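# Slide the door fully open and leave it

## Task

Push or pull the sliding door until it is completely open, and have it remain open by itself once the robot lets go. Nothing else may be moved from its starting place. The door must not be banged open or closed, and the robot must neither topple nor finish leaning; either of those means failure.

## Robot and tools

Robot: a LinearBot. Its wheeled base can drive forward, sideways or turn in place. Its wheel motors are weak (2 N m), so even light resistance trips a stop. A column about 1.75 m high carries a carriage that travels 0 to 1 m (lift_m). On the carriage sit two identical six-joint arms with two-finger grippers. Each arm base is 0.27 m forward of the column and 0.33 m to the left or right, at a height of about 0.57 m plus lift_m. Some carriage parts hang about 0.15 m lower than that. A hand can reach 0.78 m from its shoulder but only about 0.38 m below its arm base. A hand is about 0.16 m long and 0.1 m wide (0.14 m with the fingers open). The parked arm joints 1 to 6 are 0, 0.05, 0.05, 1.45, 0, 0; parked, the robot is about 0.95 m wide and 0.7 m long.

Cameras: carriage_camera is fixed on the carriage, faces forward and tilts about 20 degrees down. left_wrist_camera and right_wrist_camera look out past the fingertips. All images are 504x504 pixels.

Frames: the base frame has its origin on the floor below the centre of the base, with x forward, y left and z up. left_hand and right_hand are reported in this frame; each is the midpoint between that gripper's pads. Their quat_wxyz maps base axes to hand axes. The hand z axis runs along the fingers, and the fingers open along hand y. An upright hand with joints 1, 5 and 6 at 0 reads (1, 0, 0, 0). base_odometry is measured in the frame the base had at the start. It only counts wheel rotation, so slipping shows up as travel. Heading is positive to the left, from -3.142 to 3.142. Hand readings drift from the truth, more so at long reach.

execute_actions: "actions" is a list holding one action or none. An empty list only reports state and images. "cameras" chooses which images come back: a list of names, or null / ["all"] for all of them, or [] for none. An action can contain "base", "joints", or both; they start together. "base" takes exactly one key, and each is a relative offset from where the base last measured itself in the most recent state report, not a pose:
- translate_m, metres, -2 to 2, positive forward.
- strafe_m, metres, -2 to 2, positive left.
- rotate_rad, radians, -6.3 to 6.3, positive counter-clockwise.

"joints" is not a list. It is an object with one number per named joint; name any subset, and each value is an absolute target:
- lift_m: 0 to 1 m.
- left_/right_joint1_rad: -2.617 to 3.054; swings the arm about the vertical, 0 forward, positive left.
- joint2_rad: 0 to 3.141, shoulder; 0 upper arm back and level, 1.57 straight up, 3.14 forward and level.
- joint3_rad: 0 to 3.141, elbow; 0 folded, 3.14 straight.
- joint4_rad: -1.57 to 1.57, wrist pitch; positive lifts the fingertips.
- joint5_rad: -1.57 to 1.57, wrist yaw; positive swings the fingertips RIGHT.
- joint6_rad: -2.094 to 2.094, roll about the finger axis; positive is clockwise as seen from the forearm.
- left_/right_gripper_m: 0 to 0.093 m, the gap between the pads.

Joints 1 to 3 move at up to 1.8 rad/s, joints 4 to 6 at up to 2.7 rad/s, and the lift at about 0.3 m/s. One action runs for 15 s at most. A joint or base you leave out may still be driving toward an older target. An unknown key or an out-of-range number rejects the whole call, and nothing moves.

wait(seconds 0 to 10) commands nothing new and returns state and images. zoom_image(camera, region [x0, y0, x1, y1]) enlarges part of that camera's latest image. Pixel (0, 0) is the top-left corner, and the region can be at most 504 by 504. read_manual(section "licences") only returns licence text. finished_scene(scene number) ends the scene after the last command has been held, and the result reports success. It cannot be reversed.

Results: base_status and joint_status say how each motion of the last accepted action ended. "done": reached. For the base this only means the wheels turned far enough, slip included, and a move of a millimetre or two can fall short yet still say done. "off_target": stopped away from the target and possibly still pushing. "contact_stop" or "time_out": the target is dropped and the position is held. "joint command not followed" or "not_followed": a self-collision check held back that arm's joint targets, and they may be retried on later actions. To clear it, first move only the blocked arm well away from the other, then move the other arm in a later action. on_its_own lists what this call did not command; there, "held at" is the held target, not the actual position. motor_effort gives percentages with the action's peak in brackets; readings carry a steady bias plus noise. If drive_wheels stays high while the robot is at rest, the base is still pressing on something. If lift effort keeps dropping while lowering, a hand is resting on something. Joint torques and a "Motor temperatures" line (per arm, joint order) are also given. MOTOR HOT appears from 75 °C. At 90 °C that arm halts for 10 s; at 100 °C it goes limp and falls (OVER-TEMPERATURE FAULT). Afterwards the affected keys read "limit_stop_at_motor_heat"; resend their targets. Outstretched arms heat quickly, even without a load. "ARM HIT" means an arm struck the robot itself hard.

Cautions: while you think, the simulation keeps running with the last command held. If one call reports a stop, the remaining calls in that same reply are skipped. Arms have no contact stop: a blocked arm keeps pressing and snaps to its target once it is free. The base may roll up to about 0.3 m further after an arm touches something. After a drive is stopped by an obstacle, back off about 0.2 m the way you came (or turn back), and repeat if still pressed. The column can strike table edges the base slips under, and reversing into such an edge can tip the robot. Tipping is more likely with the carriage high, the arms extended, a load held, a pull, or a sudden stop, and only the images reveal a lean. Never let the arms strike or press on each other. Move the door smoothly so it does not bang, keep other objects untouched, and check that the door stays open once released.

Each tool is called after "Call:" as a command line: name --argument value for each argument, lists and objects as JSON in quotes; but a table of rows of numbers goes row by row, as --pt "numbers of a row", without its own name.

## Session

Call:
execute_actions --actions '[]'

Scene clock: 0.00 s.
Joint torques (N m, as the arm reports them, + toward a larger angle): no reading
Motor temperatures (°C, as the motors report them): left_arm=[17 21 23 22 21 17] | right_arm=[17 19 23 20 20 16]
base_odometry: x=+0.000 y=+0.000 heading=+0.000 (m, m, rad; odometry frame)
base_status: not commanded
joint_positions: lift_m=+0.301 left_joint1_rad=+0.033 left_joint2_rad=+0.061 left_joint3_rad=+0.060 left_joint4_rad=+1.394 left_joint5_rad=-0.033 left_joint6_rad=-0.042 left_gripper_m=+0.094 right_joint1_rad=+0.005 right_joint2_rad=+0.075 right_joint3_rad=+0.021 right_joint4_rad=+1.434 right_joint5_rad=-0.020 right_joint6_rad=+0.036 right_gripper_m=+0.095
joint_status: not commanded
motor_effort: lift_m=+25 drive_wheels=+1 (%)
left_hand: x=+0.3230 y=+0.3290 z=+1.3255 quat_wxyz=(+0.996, -0.020, +0.088, -0.003) (m; base frame)
right_hand: x=+0.3294 y=-0.3181 z=+1.3157 quat_wxyz=(+0.995, -0.009, +0.095, +0.021) (m; base frame)
pictures: carriage_camera, left_wrist_camera, right_wrist_camera
Images, in order (width x height): carriage_camera 504x504, left_wrist_camera 504x504, right_wrist_camera 504x504.

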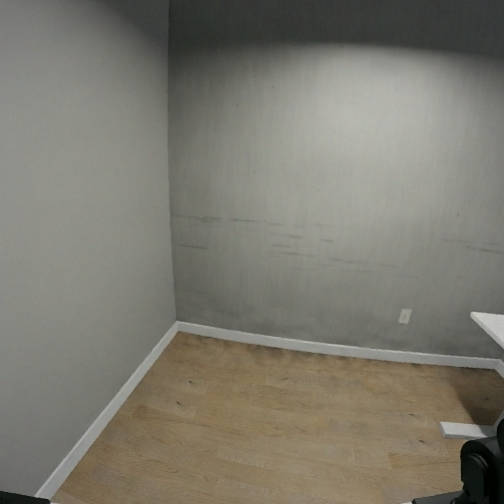

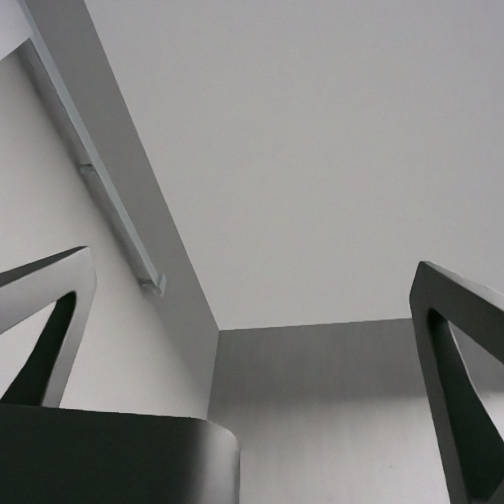

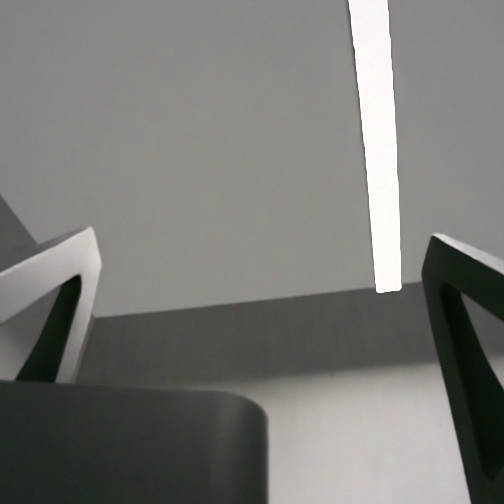

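Call:
execute_actions --actions '[{"base":{"rotate_rad":1.33},"joints":{"lift_m":0.2,"left_joint1_rad":0,"left_joint2_rad":0.8,"left_joint3_rad":0.8,"left_joint4_rad":0,"left_joint5_rad":0,"left_joint6_rad":0,"right_joint5_rad":0.06}}]'

Scene clock: 6.47 s.
Joint torques (N m, as the arm reports them, + toward a larger angle): left_arm=[-0.55 -0.78 10.24  2.29  0.12  0.09] | right_arm=[ 0.62  3.31  5.57 -0.16  0.05  0.11]
Motor temperatures (°C, as the motors report them): left_arm=[17 21 24 22 21 17] | right_arm=[17 19 24 20 20 16]
base_odometry: x=+0.000 y=+0.000 heading=+1.329 (m, m, rad; odometry frame)
base_status: done
joint_positions: lift_m=+0.200 left_joint1_rad=+0.010 left_joint2_rad=+0.799 left_joint3_rad=+0.777 left_joint4_rad=+0.003 left_joint5_rad=-0.006 left_joint6_rad=-0.007 left_gripper_m=+0.094 right_joint1_rad=+0.005 right_joint2_rad=+0.075 right_joint3_rad=+0.021 right_joint4_rad=+1.433 right_joint5_rad=+0.051 right_joint6_rad=+0.036 right_gripper_m=+0.095
joint_status: all done
motor_effort: lift_m=+22(24) drive_wheels=+5(21) (%)
left_hand: x=+0.6063 y=+0.3262 z=+1.1464 quat_wxyz=(+0.700, -0.008, +0.714, +0.003) (m; base frame)
right_hand: x=+0.3297 y=-0.3304 z=+1.2151 quat_wxyz=(+0.995, +0.027, +0.095, +0.018) (m; base frame)
pictures: carriage_camera, left_wrist_camera, right_wrist_camera
Images, in order (width x height): carriage_camera 504x504, left_wrist_camera 504x504, right_wrist_camera 504x504.

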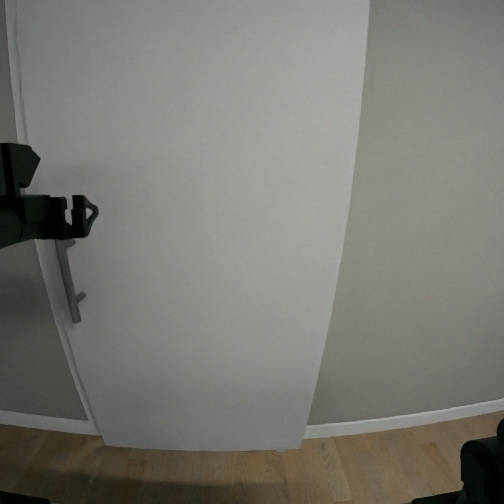

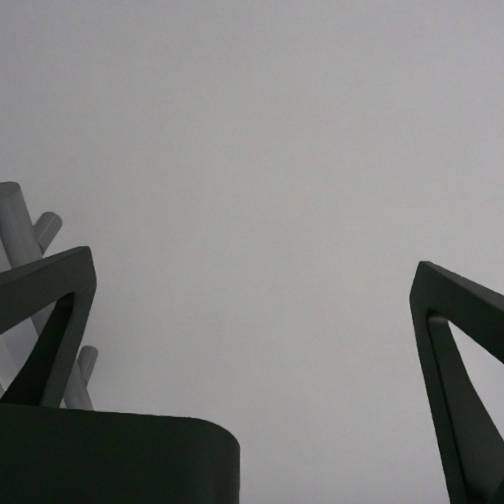

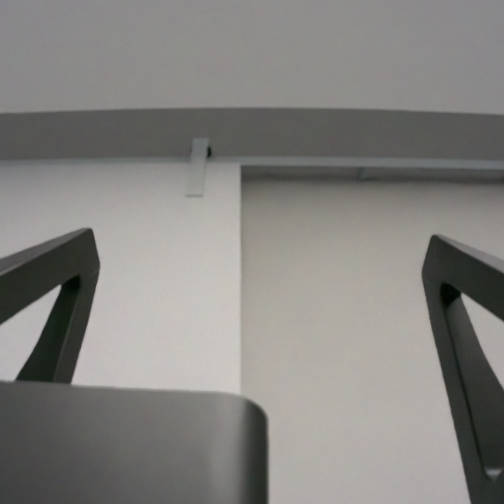

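Call:
execute_actions --actions '[{"base":{"strafe_m":0.2},"joints":{"lift_m":0.02,"right_joint4_rad":0,"right_joint5_rad":1.55}}]'

Call:
execute_actions --actions '[{"base":{"translate_m":0.13}}]'

Scene clock: 12.87 s.
Joint torques (N m, as the arm reports them, + toward a larger angle): left_arm=[-0.5  -0.77  9.44  2.34  0.13  0.08] | right_arm=[0.63 2.1  6.99 1.28 0.11 0.11]
Motor temperatures (°C, as the motors report them): left_arm=[17 21 26 24 21 17] | right_arm=[17 19 25 20 20 16]
base_odometry: x=-0.194 y=+0.048 heading=+1.330 (m, m, rad; odometry frame)
base_status: done
joint_positions: lift_m=+0.020 left_joint1_rad=+0.010 left_joint2_rad=+0.799 left_joint3_rad=+0.788 left_joint4_rad=-0.003 left_joint5_rad=-0.006 left_joint6_rad=-0.007 left_gripper_m=+0.094 right_joint1_rad=+0.005 right_joint2_rad=+0.075 right_joint3_rad=+0.021 right_joint4_rad=+0.008 right_joint5_rad=+1.539 right_joint6_rad=+0.036 right_gripper_m=+0.095
joint_status: all done
motor_effort: lift_m=+19(23) drive_wheels=-9(20) (%)
left_hand: x=+0.6056 y=+0.3261 z=+0.9704 quat_wxyz=(+0.702, -0.008, +0.712, +0.003) (m; base frame)
right_hand: x=+0.3632 y=-0.4932 z=+0.7902 quat_wxyz=(+0.506, +0.489, +0.512, -0.493) (m; base frame)
pictures: carriage_camera, left_wrist_camera, right_wrist_camera
Images, in order (width x height): carriage_camera 504x504, left_wrist_camera 504x504, right_wrist_camera 504x504.

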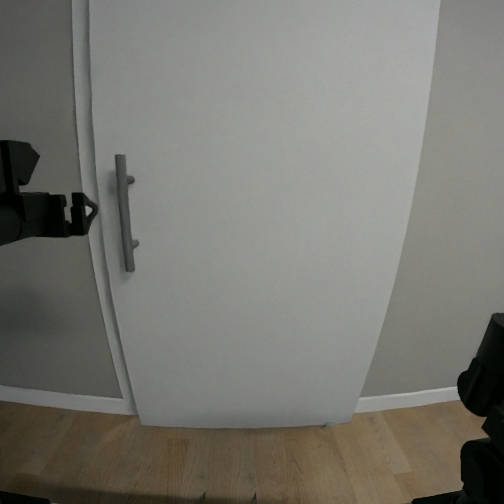

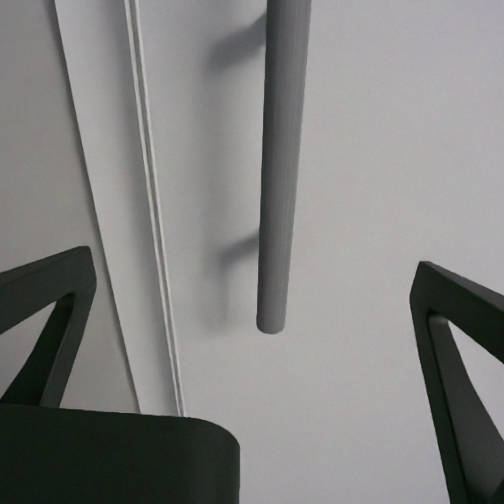

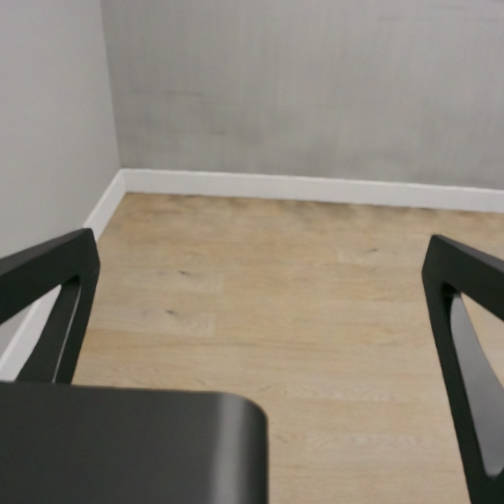

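Scene clock: 14.70 s.
Joint torques (N m, as the arm reports them, + toward a larger angle): left_arm=[-0.56 -0.75  9.39  2.34  0.12  0.09] | right_arm=[0.58 2.09 6.93 1.3  0.11 0.12]
Motor temperatures (°C, as the motors report them): left_arm=[17 21 26 25 21 17] | right_arm=[17 19 25 21 20 16]
base_odometry: x=-0.164 y=+0.174 heading=+1.331 (m, m, rad; odometry frame)
base_status: done
joint_positions: lift_m=+0.020 left_joint1_rad=+0.010 left_joint2_rad=+0.799 left_joint3_rad=+0.788 left_joint4_rad=-0.002 left_joint5_rad=-0.006 left_joint6_rad=-0.007 left_gripper_m=+0.094 right_joint1_rad=+0.005 right_joint2_rad=+0.075 right_joint3_rad=+0.021 right_joint4_rad=+0.007 right_joint5_rad=+1.540 right_joint6_rad=+0.036 right_gripper_m=+0.095
joint_status: not commanded
motor_effort: lift_m=+19(21) drive_wheels=-6(16) (%)
left_hand: x=+0.6057 y=+0.3260 z=+0.9708 quat_wxyz=(+0.703, -0.008, +0.711, +0.003) (m; base frame)
right_hand: x=+0.3630 y=-0.4932 z=+0.7902 quat_wxyz=(+0.506, +0.489, +0.512, -0.493) (m; base frame)
pictures: carriage_camera, left_wrist_camera, right_wrist_camera
Images, in order (width x height): carriage_camera 504x504, left_wrist_camera 504x504, right_wrist_camera 504x504.

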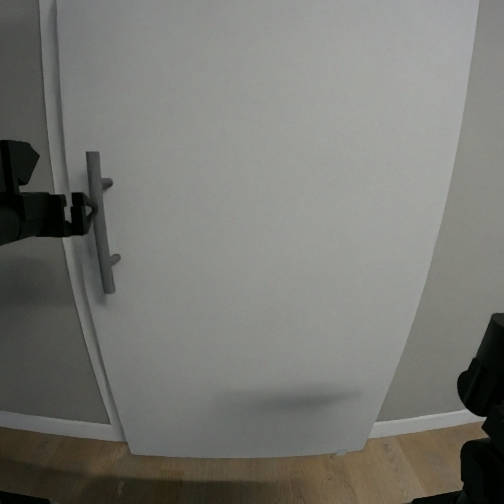

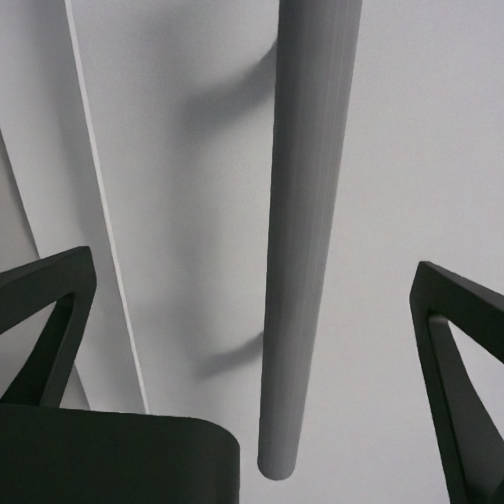

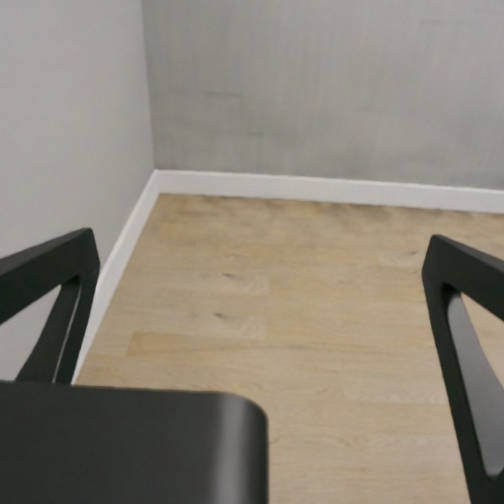

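Call:
execute_actions --actions '[{"base":{"translate_m":0.07},"joints":{"left_joint5_rad":0.1,"right_joint4_rad":1.55,"right_joint5_rad":0.2}}]' --cameras '["left_wrist_camera"]'

Call:
execute_actions --actions '[{"base":{"strafe_m":-0.25},"joints":{"left_gripper_m":0.015,"left_joint5_rad":0.15,"right_joint5_rad":0.35}}]'

Scene clock: 21.57 s.
Joint torques (N m, as the arm reports them, + toward a larger angle): left_arm=[-0.52 -0.77  9.38  2.33  0.15  0.08] | right_arm=[ 0.6   3.57  5.5  -0.33 -0.25  0.08]
Motor temperatures (°C, as the motors report them): left_arm=[17 21 28 26 21 17] | right_arm=[17 19 26 21 20 16]
base_odometry: x=-0.147 y=+0.242 heading=+1.331 (m, m, rad; odometry frame)
base_status: done
joint_positions: lift_m=+0.020 left_joint1_rad=+0.010 left_joint2_rad=+0.799 left_joint3_rad=+0.788 left_joint4_rad=-0.002 left_joint5_rad=+0.091 left_joint6_rad=-0.007 left_gripper_m=+0.094 right_joint1_rad=+0.005 right_joint2_rad=+0.075 right_joint3_rad=+0.021 right_joint4_rad=+1.548 right_joint5_rad=+0.210 right_joint6_rad=+0.036 right_gripper_m=+0.095
joint_status: all done
motor_effort: lift_m=+20(20) drive_wheels=-6(20) (%)
left_hand: x=+0.6051 y=+0.3095 z=+0.9708 quat_wxyz=(+0.702, +0.026, +0.711, -0.031) (m; base frame)
right_hand: x=+0.3017 y=-0.3576 z=+1.0353 quat_wxyz=(+0.994, +0.105, +0.036, +0.016) (m; base frame)
pictures: left_wrist_camera
Images, in order (width x height): left_wrist_camera 504x504.

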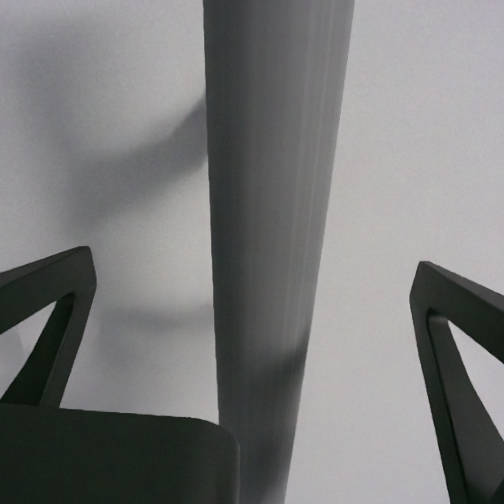

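Scene clock: 23.97 s.
Joint torques (N m, as the arm reports them, + toward a larger angle): left_arm=[ 2.97 -3.12  9.4   1.88 -0.44  0.1 ] | right_arm=[ 0.68  3.56  5.46 -0.38 -0.08  0.07]
Motor temperatures (°C, as the motors report them): left_arm=[17 21 28 26 22 17] | right_arm=[17 20 27 21 20 16]
base_odometry: x=+0.096 y=+0.183 heading=+1.331 (m, m, rad; odometry frame)
base_status: done
joint_positions: lift_m=+0.020 left_joint1_rad=-0.035 left_joint2_rad=+0.830 left_joint3_rad=+0.788 left_joint4_rad=+0.040 left_joint5_rad=+0.214 left_joint6_rad=-0.008 left_gripper_m=+0.024 right_joint1_rad=+0.005 right_joint2_rad=+0.075 right_joint3_rad=+0.021 right_joint4_rad=+1.548 right_joint5_rad=+0.339 right_joint6_rad=+0.036 right_gripper_m=+0.095
joint_status: left_joint5_rad off_target (ended at +0.214, target +0.150); left_gripper_m off_target (ended at +0.024, target +0.015); the others done
motor_effort: lift_m=+20(21) drive_wheels=-9(28) (%)
left_hand: x=+0.6080 y=+0.2738 z=+0.9714 quat_wxyz=(+0.701, +0.085, +0.703, -0.091) (m; base frame)
right_hand: x=+0.3013 y=-0.3789 z=+1.0293 quat_wxyz=(+0.985, +0.169, +0.035, +0.014) (m; base frame)
pictures: carriage_camera, left_wrist_camera, right_wrist_camera
Images, in order (width x height): carriage_camera 504x504, left_wrist_camera 504x504, right_wrist_camera 504x504.

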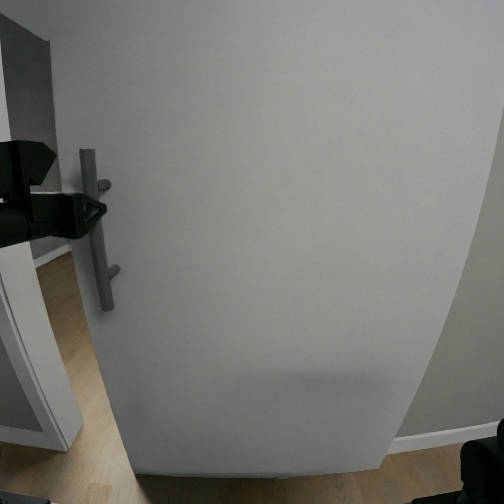

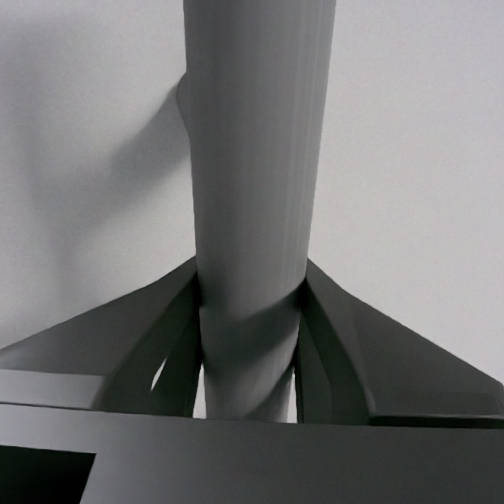

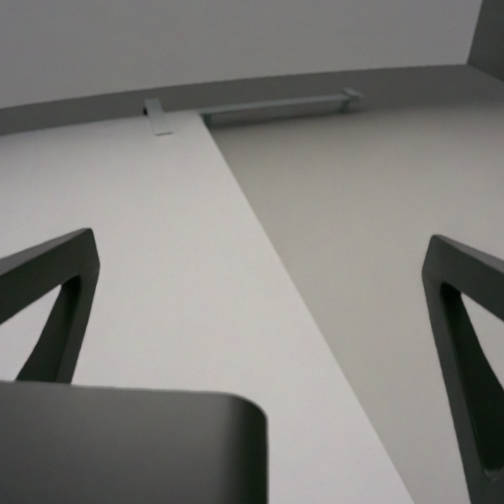

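About 0.5 m of travel remains.

Call:
execute_actions --actions '[{"base":{"strafe_m":-0.32},"joints":{"left_joint2_rad":0.86,"left_joint3_rad":0.83,"left_joint5_rad":0.1,"right_joint5_rad":0.2}}]'

Scene clock: 31.33 s.
Joint torques (N m, as the arm reports them, + toward a larger angle): left_arm=[ 2.87 -2.36  9.66  1.9  -0.81  0.07] | right_arm=[ 0.65  3.51  5.47 -0.33 -0.24  0.08]
Motor temperatures (°C, as the motors report them): left_arm=[18 21 29 27 22 17] | right_arm=[17 20 27 21 20 16]
base_odometry: x=+0.407 y=+0.107 heading=+1.331 (m, m, rad; odometry frame)
base_status: done
joint_positions: lift_m=+0.020 left_joint1_rad=-0.034 left_joint2_rad=+0.874 left_joint3_rad=+0.815 left_joint4_rad=+0.037 left_joint5_rad=+0.202 left_joint6_rad=-0.005 left_gripper_m=+0.023 right_joint1_rad=+0.005 right_joint2_rad=+0.075 right_joint3_rad=+0.021 right_joint4_rad=+1.548 right_joint5_rad=+0.208 right_joint6_rad=+0.036 right_gripper_m=+0.095
joint_status: left_joint5_rad off_target (ended at +0.202, target +0.100); the others done
motor_effort: lift_m=+21(22) drive_wheels=-9(32) (%)
left_hand: x=+0.6181 y=+0.2757 z=+0.9699 quat_wxyz=(+0.694, +0.081, +0.710, -0.086) (m; base frame)
right_hand: x=+0.3017 y=-0.3573 z=+1.0353 quat_wxyz=(+0.994, +0.105, +0.037, +0.016) (m; base frame)
pictures: carriage_camera, left_wrist_camera, right_wrist_camera
Images, in order (width x height): carriage_camera 504x504, left_wrist_camera 504x504, right_wrist_camera 504x504.

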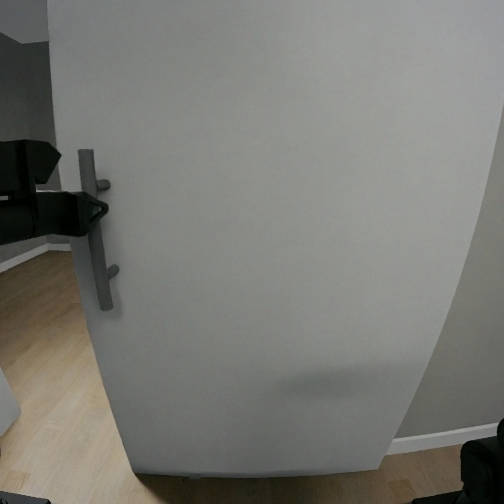

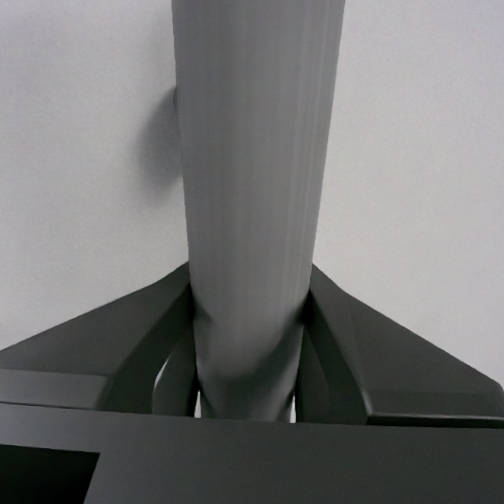

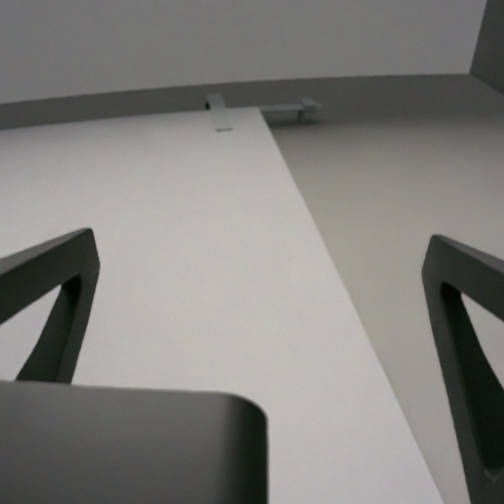

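Call:
execute_actions --actions '[{"base":{"strafe_m":-0.15},"joints":{"right_joint5_rad":0.3}}]' --cameras '["right_wrist_camera"]'

Call:
execute_actions --actions '[{"base":{"strafe_m":-0.065},"joints":{"right_joint5_rad":0.2}}]' --cameras '["right_wrist_camera"]'

Call:
execute_actions --actions '[{"base":{"strafe_m":-0.04},"joints":{"right_joint5_rad":0.3}}]'

Scene clock: 38.47 s.
Joint torques (N m, as the arm reports them, + toward a larger angle): left_arm=[ 0.83 -2.25  9.63  1.91  0.06  0.11] | right_arm=[ 0.65  3.57  5.39 -0.33 -0.07  0.1 ]
Motor temperatures (°C, as the motors report them): left_arm=[18 21 30 27 23 17] | right_arm=[17 20 27 21 20 16]
base_odometry: x=+0.553 y=+0.072 heading=+1.332 (m, m, rad; odometry frame)
base_status: done
joint_positions: lift_m=+0.020 left_joint1_rad=-0.008 left_joint2_rad=+0.872 left_joint3_rad=+0.815 left_joint4_rad=+0.037 left_joint5_rad=+0.102 left_joint6_rad=-0.010 left_gripper_m=+0.023 right_joint1_rad=+0.005 right_joint2_rad=+0.075 right_joint3_rad=+0.021 right_joint4_rad=+1.548 right_joint5_rad=+0.289 right_joint6_rad=+0.036 right_gripper_m=+0.095
joint_status: all done
on_its_own: left_joint5_rad moved -0.100 to your old target +0.100
motor_effort: lift_m=+22(21) drive_wheels=-6(23) (%)
left_hand: x=+0.6214 y=+0.3016 z=+0.9705 quat_wxyz=(+0.699, +0.035, +0.713, -0.043) (m; base frame)
right_hand: x=+0.3015 y=-0.3708 z=+1.0319 quat_wxyz=(+0.989, +0.145, +0.036, +0.015) (m; base frame)
pictures: right_wrist_camera
Images, in order (width x height): right_wrist_camera 504x504.

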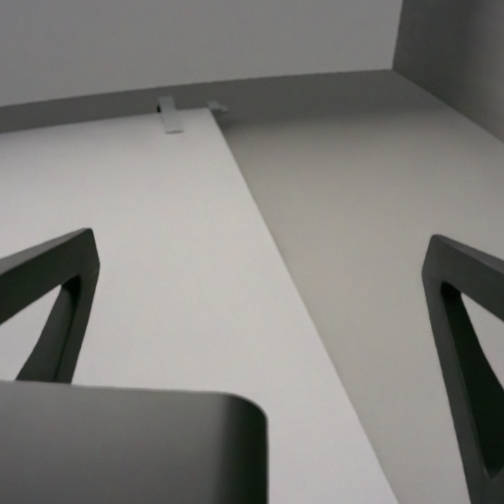

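Scene clock: 40.07 s.
Joint torques (N m, as the arm reports them, + toward a larger angle): left_arm=[-1.2  -2.56  9.62  1.85  0.77  0.13] | right_arm=[ 0.59  3.47  5.43 -0.32 -0.25  0.12]
Motor temperatures (°C, as the motors report them): left_arm=[18 21 30 27 23 17] | right_arm=[17 20 27 21 20 16]
base_odometry: x=+0.616 y=+0.057 heading=+1.332 (m, m, rad; odometry frame)
base_status: done
joint_positions: lift_m=+0.020 left_joint1_rad=+0.018 left_joint2_rad=+0.876 left_joint3_rad=+0.815 left_joint4_rad=+0.043 left_joint5_rad=+0.023 left_joint6_rad=-0.011 left_gripper_m=+0.023 right_joint1_rad=+0.005 right_joint2_rad=+0.075 right_joint3_rad=+0.021 right_joint4_rad=+1.548 right_joint5_rad=+0.207 right_joint6_rad=+0.036 right_gripper_m=+0.095
joint_status: all done
motor_effort: lift_m=+22(21) drive_wheels=-4(21) (%)
left_hand: x=+0.6234 y=+0.3240 z=+0.9706 quat_wxyz=(+0.701, -0.002, +0.713, -0.006) (m; base frame)
right_hand: x=+0.3017 y=-0.3571 z=+1.0354 quat_wxyz=(+0.994, +0.104, +0.037, +0.016) (m; base frame)
pictures: right_wrist_camera
Images, in order (width x height): right_wrist_camera 504x504.

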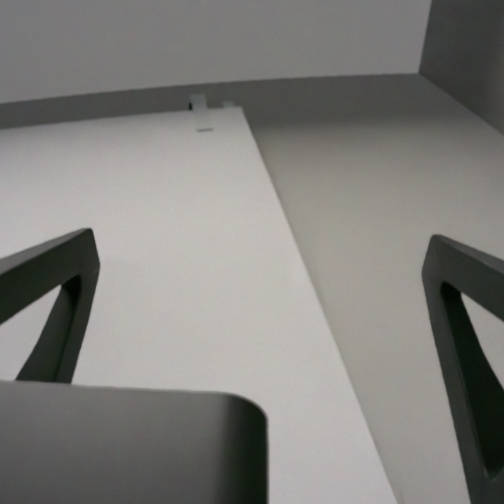

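Scene clock: 41.37 s.
Joint torques (N m, as the arm reports them, + toward a larger angle): left_arm=[-1.52 -2.58  9.63  1.85  0.93  0.14] | right_arm=[ 0.58  3.51  5.46 -0.34 -0.12  0.12]
Motor temperatures (°C, as the motors report them): left_arm=[18 21 30 27 23 17] | right_arm=[17 20 27 21 20 16]
base_odometry: x=+0.655 y=+0.047 heading=+1.332 (m, m, rad; odometry frame)
base_status: done
joint_positions: lift_m=+0.020 left_joint1_rad=+0.022 left_joint2_rad=+0.876 left_joint3_rad=+0.815 left_joint4_rad=+0.041 left_joint5_rad=+0.003 left_joint6_rad=-0.012 left_gripper_m=+0.023 right_joint1_rad=+0.005 right_joint2_rad=+0.075 right_joint3_rad=+0.021 right_joint4_rad=+1.548 right_joint5_rad=+0.289 right_joint6_rad=+0.036 right_gripper_m=+0.095
joint_status: all done
motor_effort: lift_m=+21(21) drive_wheels=-4(23) (%)
left_hand: x=+0.6233 y=+0.3291 z=+0.9703 quat_wxyz=(+0.700, -0.012, +0.714, +0.003) (m; base frame)
right_hand: x=+0.3015 y=-0.3708 z=+1.0319 quat_wxyz=(+0.989, +0.145, +0.036, +0.015) (m; base frame)
pictures: carriage_camera, left_wrist_camera, right_wrist_camera
Images, in order (width x height): carriage_camera 504x504, left_wrist_camera 504x504, right_wrist_camera 504x504.

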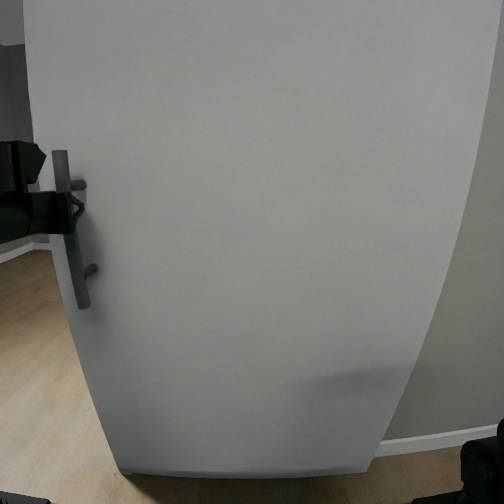

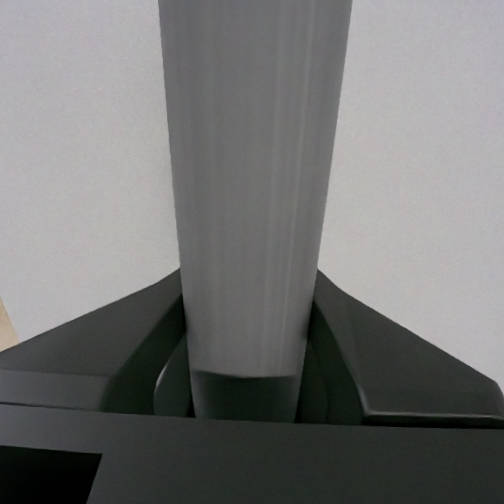

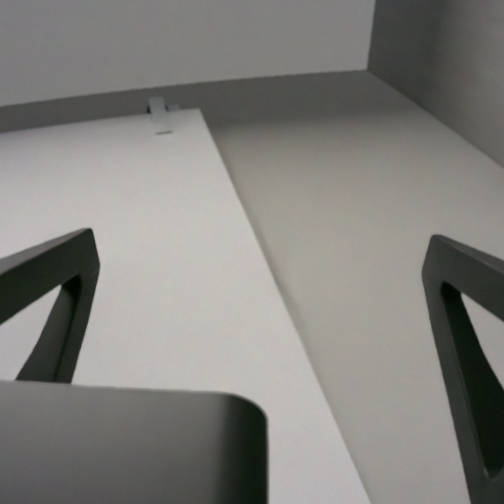

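Call:
execute_actions --actions '[{"base":{"strafe_m":-0.025},"joints":{"right_joint5_rad":0.2}}]' --cameras '[]'

Call:
execute_actions --actions '[{"joints":{"left_joint5_rad":-0.06,"left_joint1_rad":0.04,"left_gripper_m":0.093}}]' --cameras '[]'

Call:
execute_actions --actions '[{"base":{"translate_m":-0.1}}]'

Scene clock: 48.17 s.
Joint torques (N m, as the arm reports them, + toward a larger angle): left_arm=[-4.24 -2.59  9.64  1.83  1.65  0.14] | right_arm=[ 0.63  3.6   5.47 -0.36 -0.22  0.1 ]
Motor temperatures (°C, as the motors report them): left_arm=[18 22 31 27 23 17] | right_arm=[17 20 28 20 20 16]
base_odometry: x=+0.679 y=+0.042 heading=+1.332 (m, m, rad; odometry frame)
base_status: done
joint_positions: lift_m=+0.020 left_joint1_rad=+0.057 left_joint2_rad=+0.876 left_joint3_rad=+0.815 left_joint4_rad=+0.044 left_joint5_rad=-0.075 left_joint6_rad=-0.013 left_gripper_m=+0.023 right_joint1_rad=+0.005 right_joint2_rad=+0.075 right_joint3_rad=+0.021 right_joint4_rad=+1.548 right_joint5_rad=+0.207 right_joint6_rad=+0.036 right_gripper_m=+0.095
joint_status: all done
motor_effort: lift_m=+23(21) drive_wheels=+6(21) (%)
left_hand: x=+0.6216 y=+0.3543 z=+0.9709 quat_wxyz=(+0.700, -0.051, +0.711, +0.042) (m; base frame)
right_hand: x=+0.3017 y=-0.3571 z=+1.0354 quat_wxyz=(+0.994, +0.104, +0.037, +0.016) (m; base frame)
pictures: none
No camera images: the call's "cameras" was empty. Leave "cameras" out to get every camera's image.

Scene clock: 48.90 s.
Joint torques (N m, as the arm reports them, + toward a larger angle): left_arm=[-0.73 -2.62  9.71  2.18  0.15  0.1 ] | right_arm=[ 0.64  3.48  5.44 -0.32 -0.25  0.12]
Motor temperatures (°C, as the motors report them): left_arm=[18 22 31 27 23 17] | right_arm=[17 20 28 20 20 16]
base_odometry: x=+0.680 y=+0.041 heading=+1.332 (m, m, rad; odometry frame)
base_status: not commanded
joint_positions: lift_m=+0.020 left_joint1_rad=+0.052 left_joint2_rad=+0.876 left_joint3_rad=+0.815 left_joint4_rad=+0.012 left_joint5_rad=-0.070 left_joint6_rad=-0.009 left_gripper_m=+0.093 right_joint1_rad=+0.005 right_joint2_rad=+0.075 right_joint3_rad=+0.021 right_joint4_rad=+1.548 right_joint5_rad=+0.207 right_joint6_rad=+0.036 right_gripper_m=+0.095
joint_status: all done
motor_effort: lift_m=+24(20) drive_wheels=-2(5) (%)
left_hand: x=+0.6217 y=+0.3518 z=+0.9632 quat_wxyz=(+0.689, -0.046, +0.723, +0.040) (m; base frame)
right_hand: x=+0.3015 y=-0.3571 z=+1.0354 quat_wxyz=(+0.994, +0.104, +0.036, +0.016) (m; base frame)
pictures: none
No camera images: the call's "cameras" was empty. Leave "cameras" out to get every camera's image.

Scene clock: 50.53 s.
Joint torques (N m, as the arm reports them, + toward a larger angle): left_arm=[-0.75 -2.36  9.68  2.22  0.15  0.11] | right_arm=[ 0.67  3.51  5.49 -0.37 -0.24  0.09]
Motor temperatures (°C, as the motors report them): left_arm=[18 22 31 27 23 17] | right_arm=[17 20 28 20 20 16]
base_odometry: x=+0.656 y=-0.056 heading=+1.332 (m, m, rad; odometry frame)
base_status: done
joint_positions: lift_m=+0.020 left_joint1_rad=+0.052 left_joint2_rad=+0.874 left_joint3_rad=+0.815 left_joint4_rad=+0.009 left_joint5_rad=-0.070 left_joint6_rad=-0.009 left_gripper_m=+0.093 right_joint1_rad=+0.005 right_joint2_rad=+0.075 right_joint3_rad=+0.021 right_joint4_rad=+1.549 right_joint5_rad=+0.207 right_joint6_rad=+0.036 right_gripper_m=+0.095
joint_status: not commanded
motor_effort: lift_m=+22(20) drive_wheels=-4(16) (%)
left_hand: x=+0.6211 y=+0.3517 z=+0.9630 quat_wxyz=(+0.688, -0.046, +0.723, +0.040) (m; base frame)
right_hand: x=+0.3014 y=-0.3571 z=+1.0354 quat_wxyz=(+0.994, +0.104, +0.036, +0.016) (m; base frame)
pictures: carriage_camera, left_wrist_camera, right_wrist_camera
Images, in order (width x height): carriage_camera 504x504, left_wrist_camera 504x504, right_wrist_camera 504x504.

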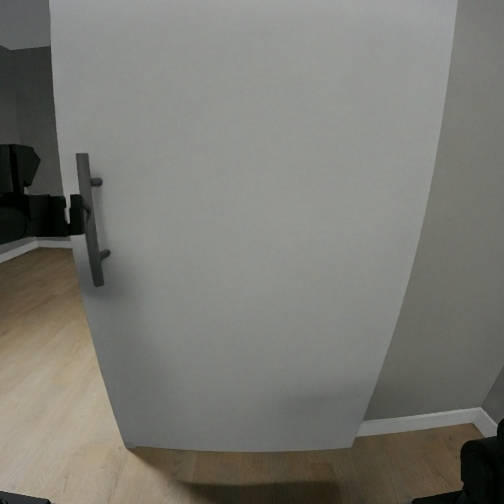

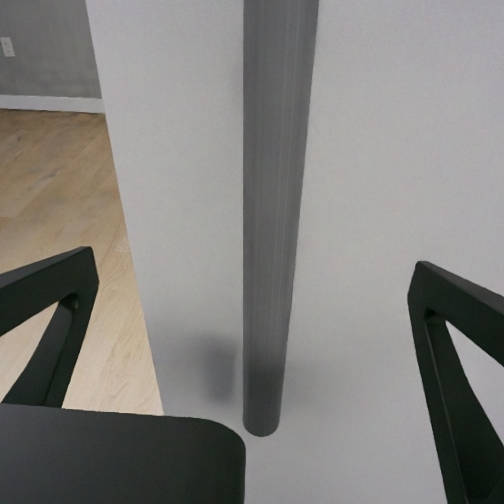

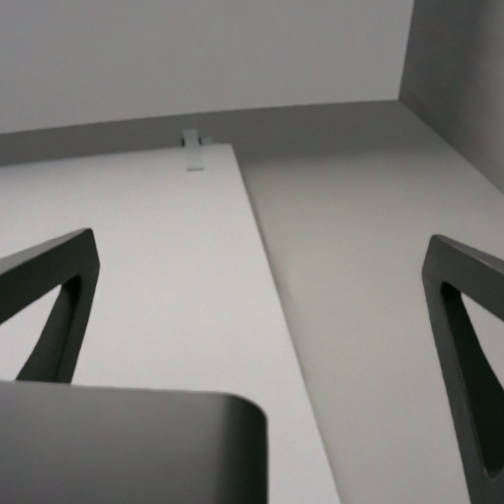

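Call:
finished_scene --scene 2

The scene is finished: the task was done.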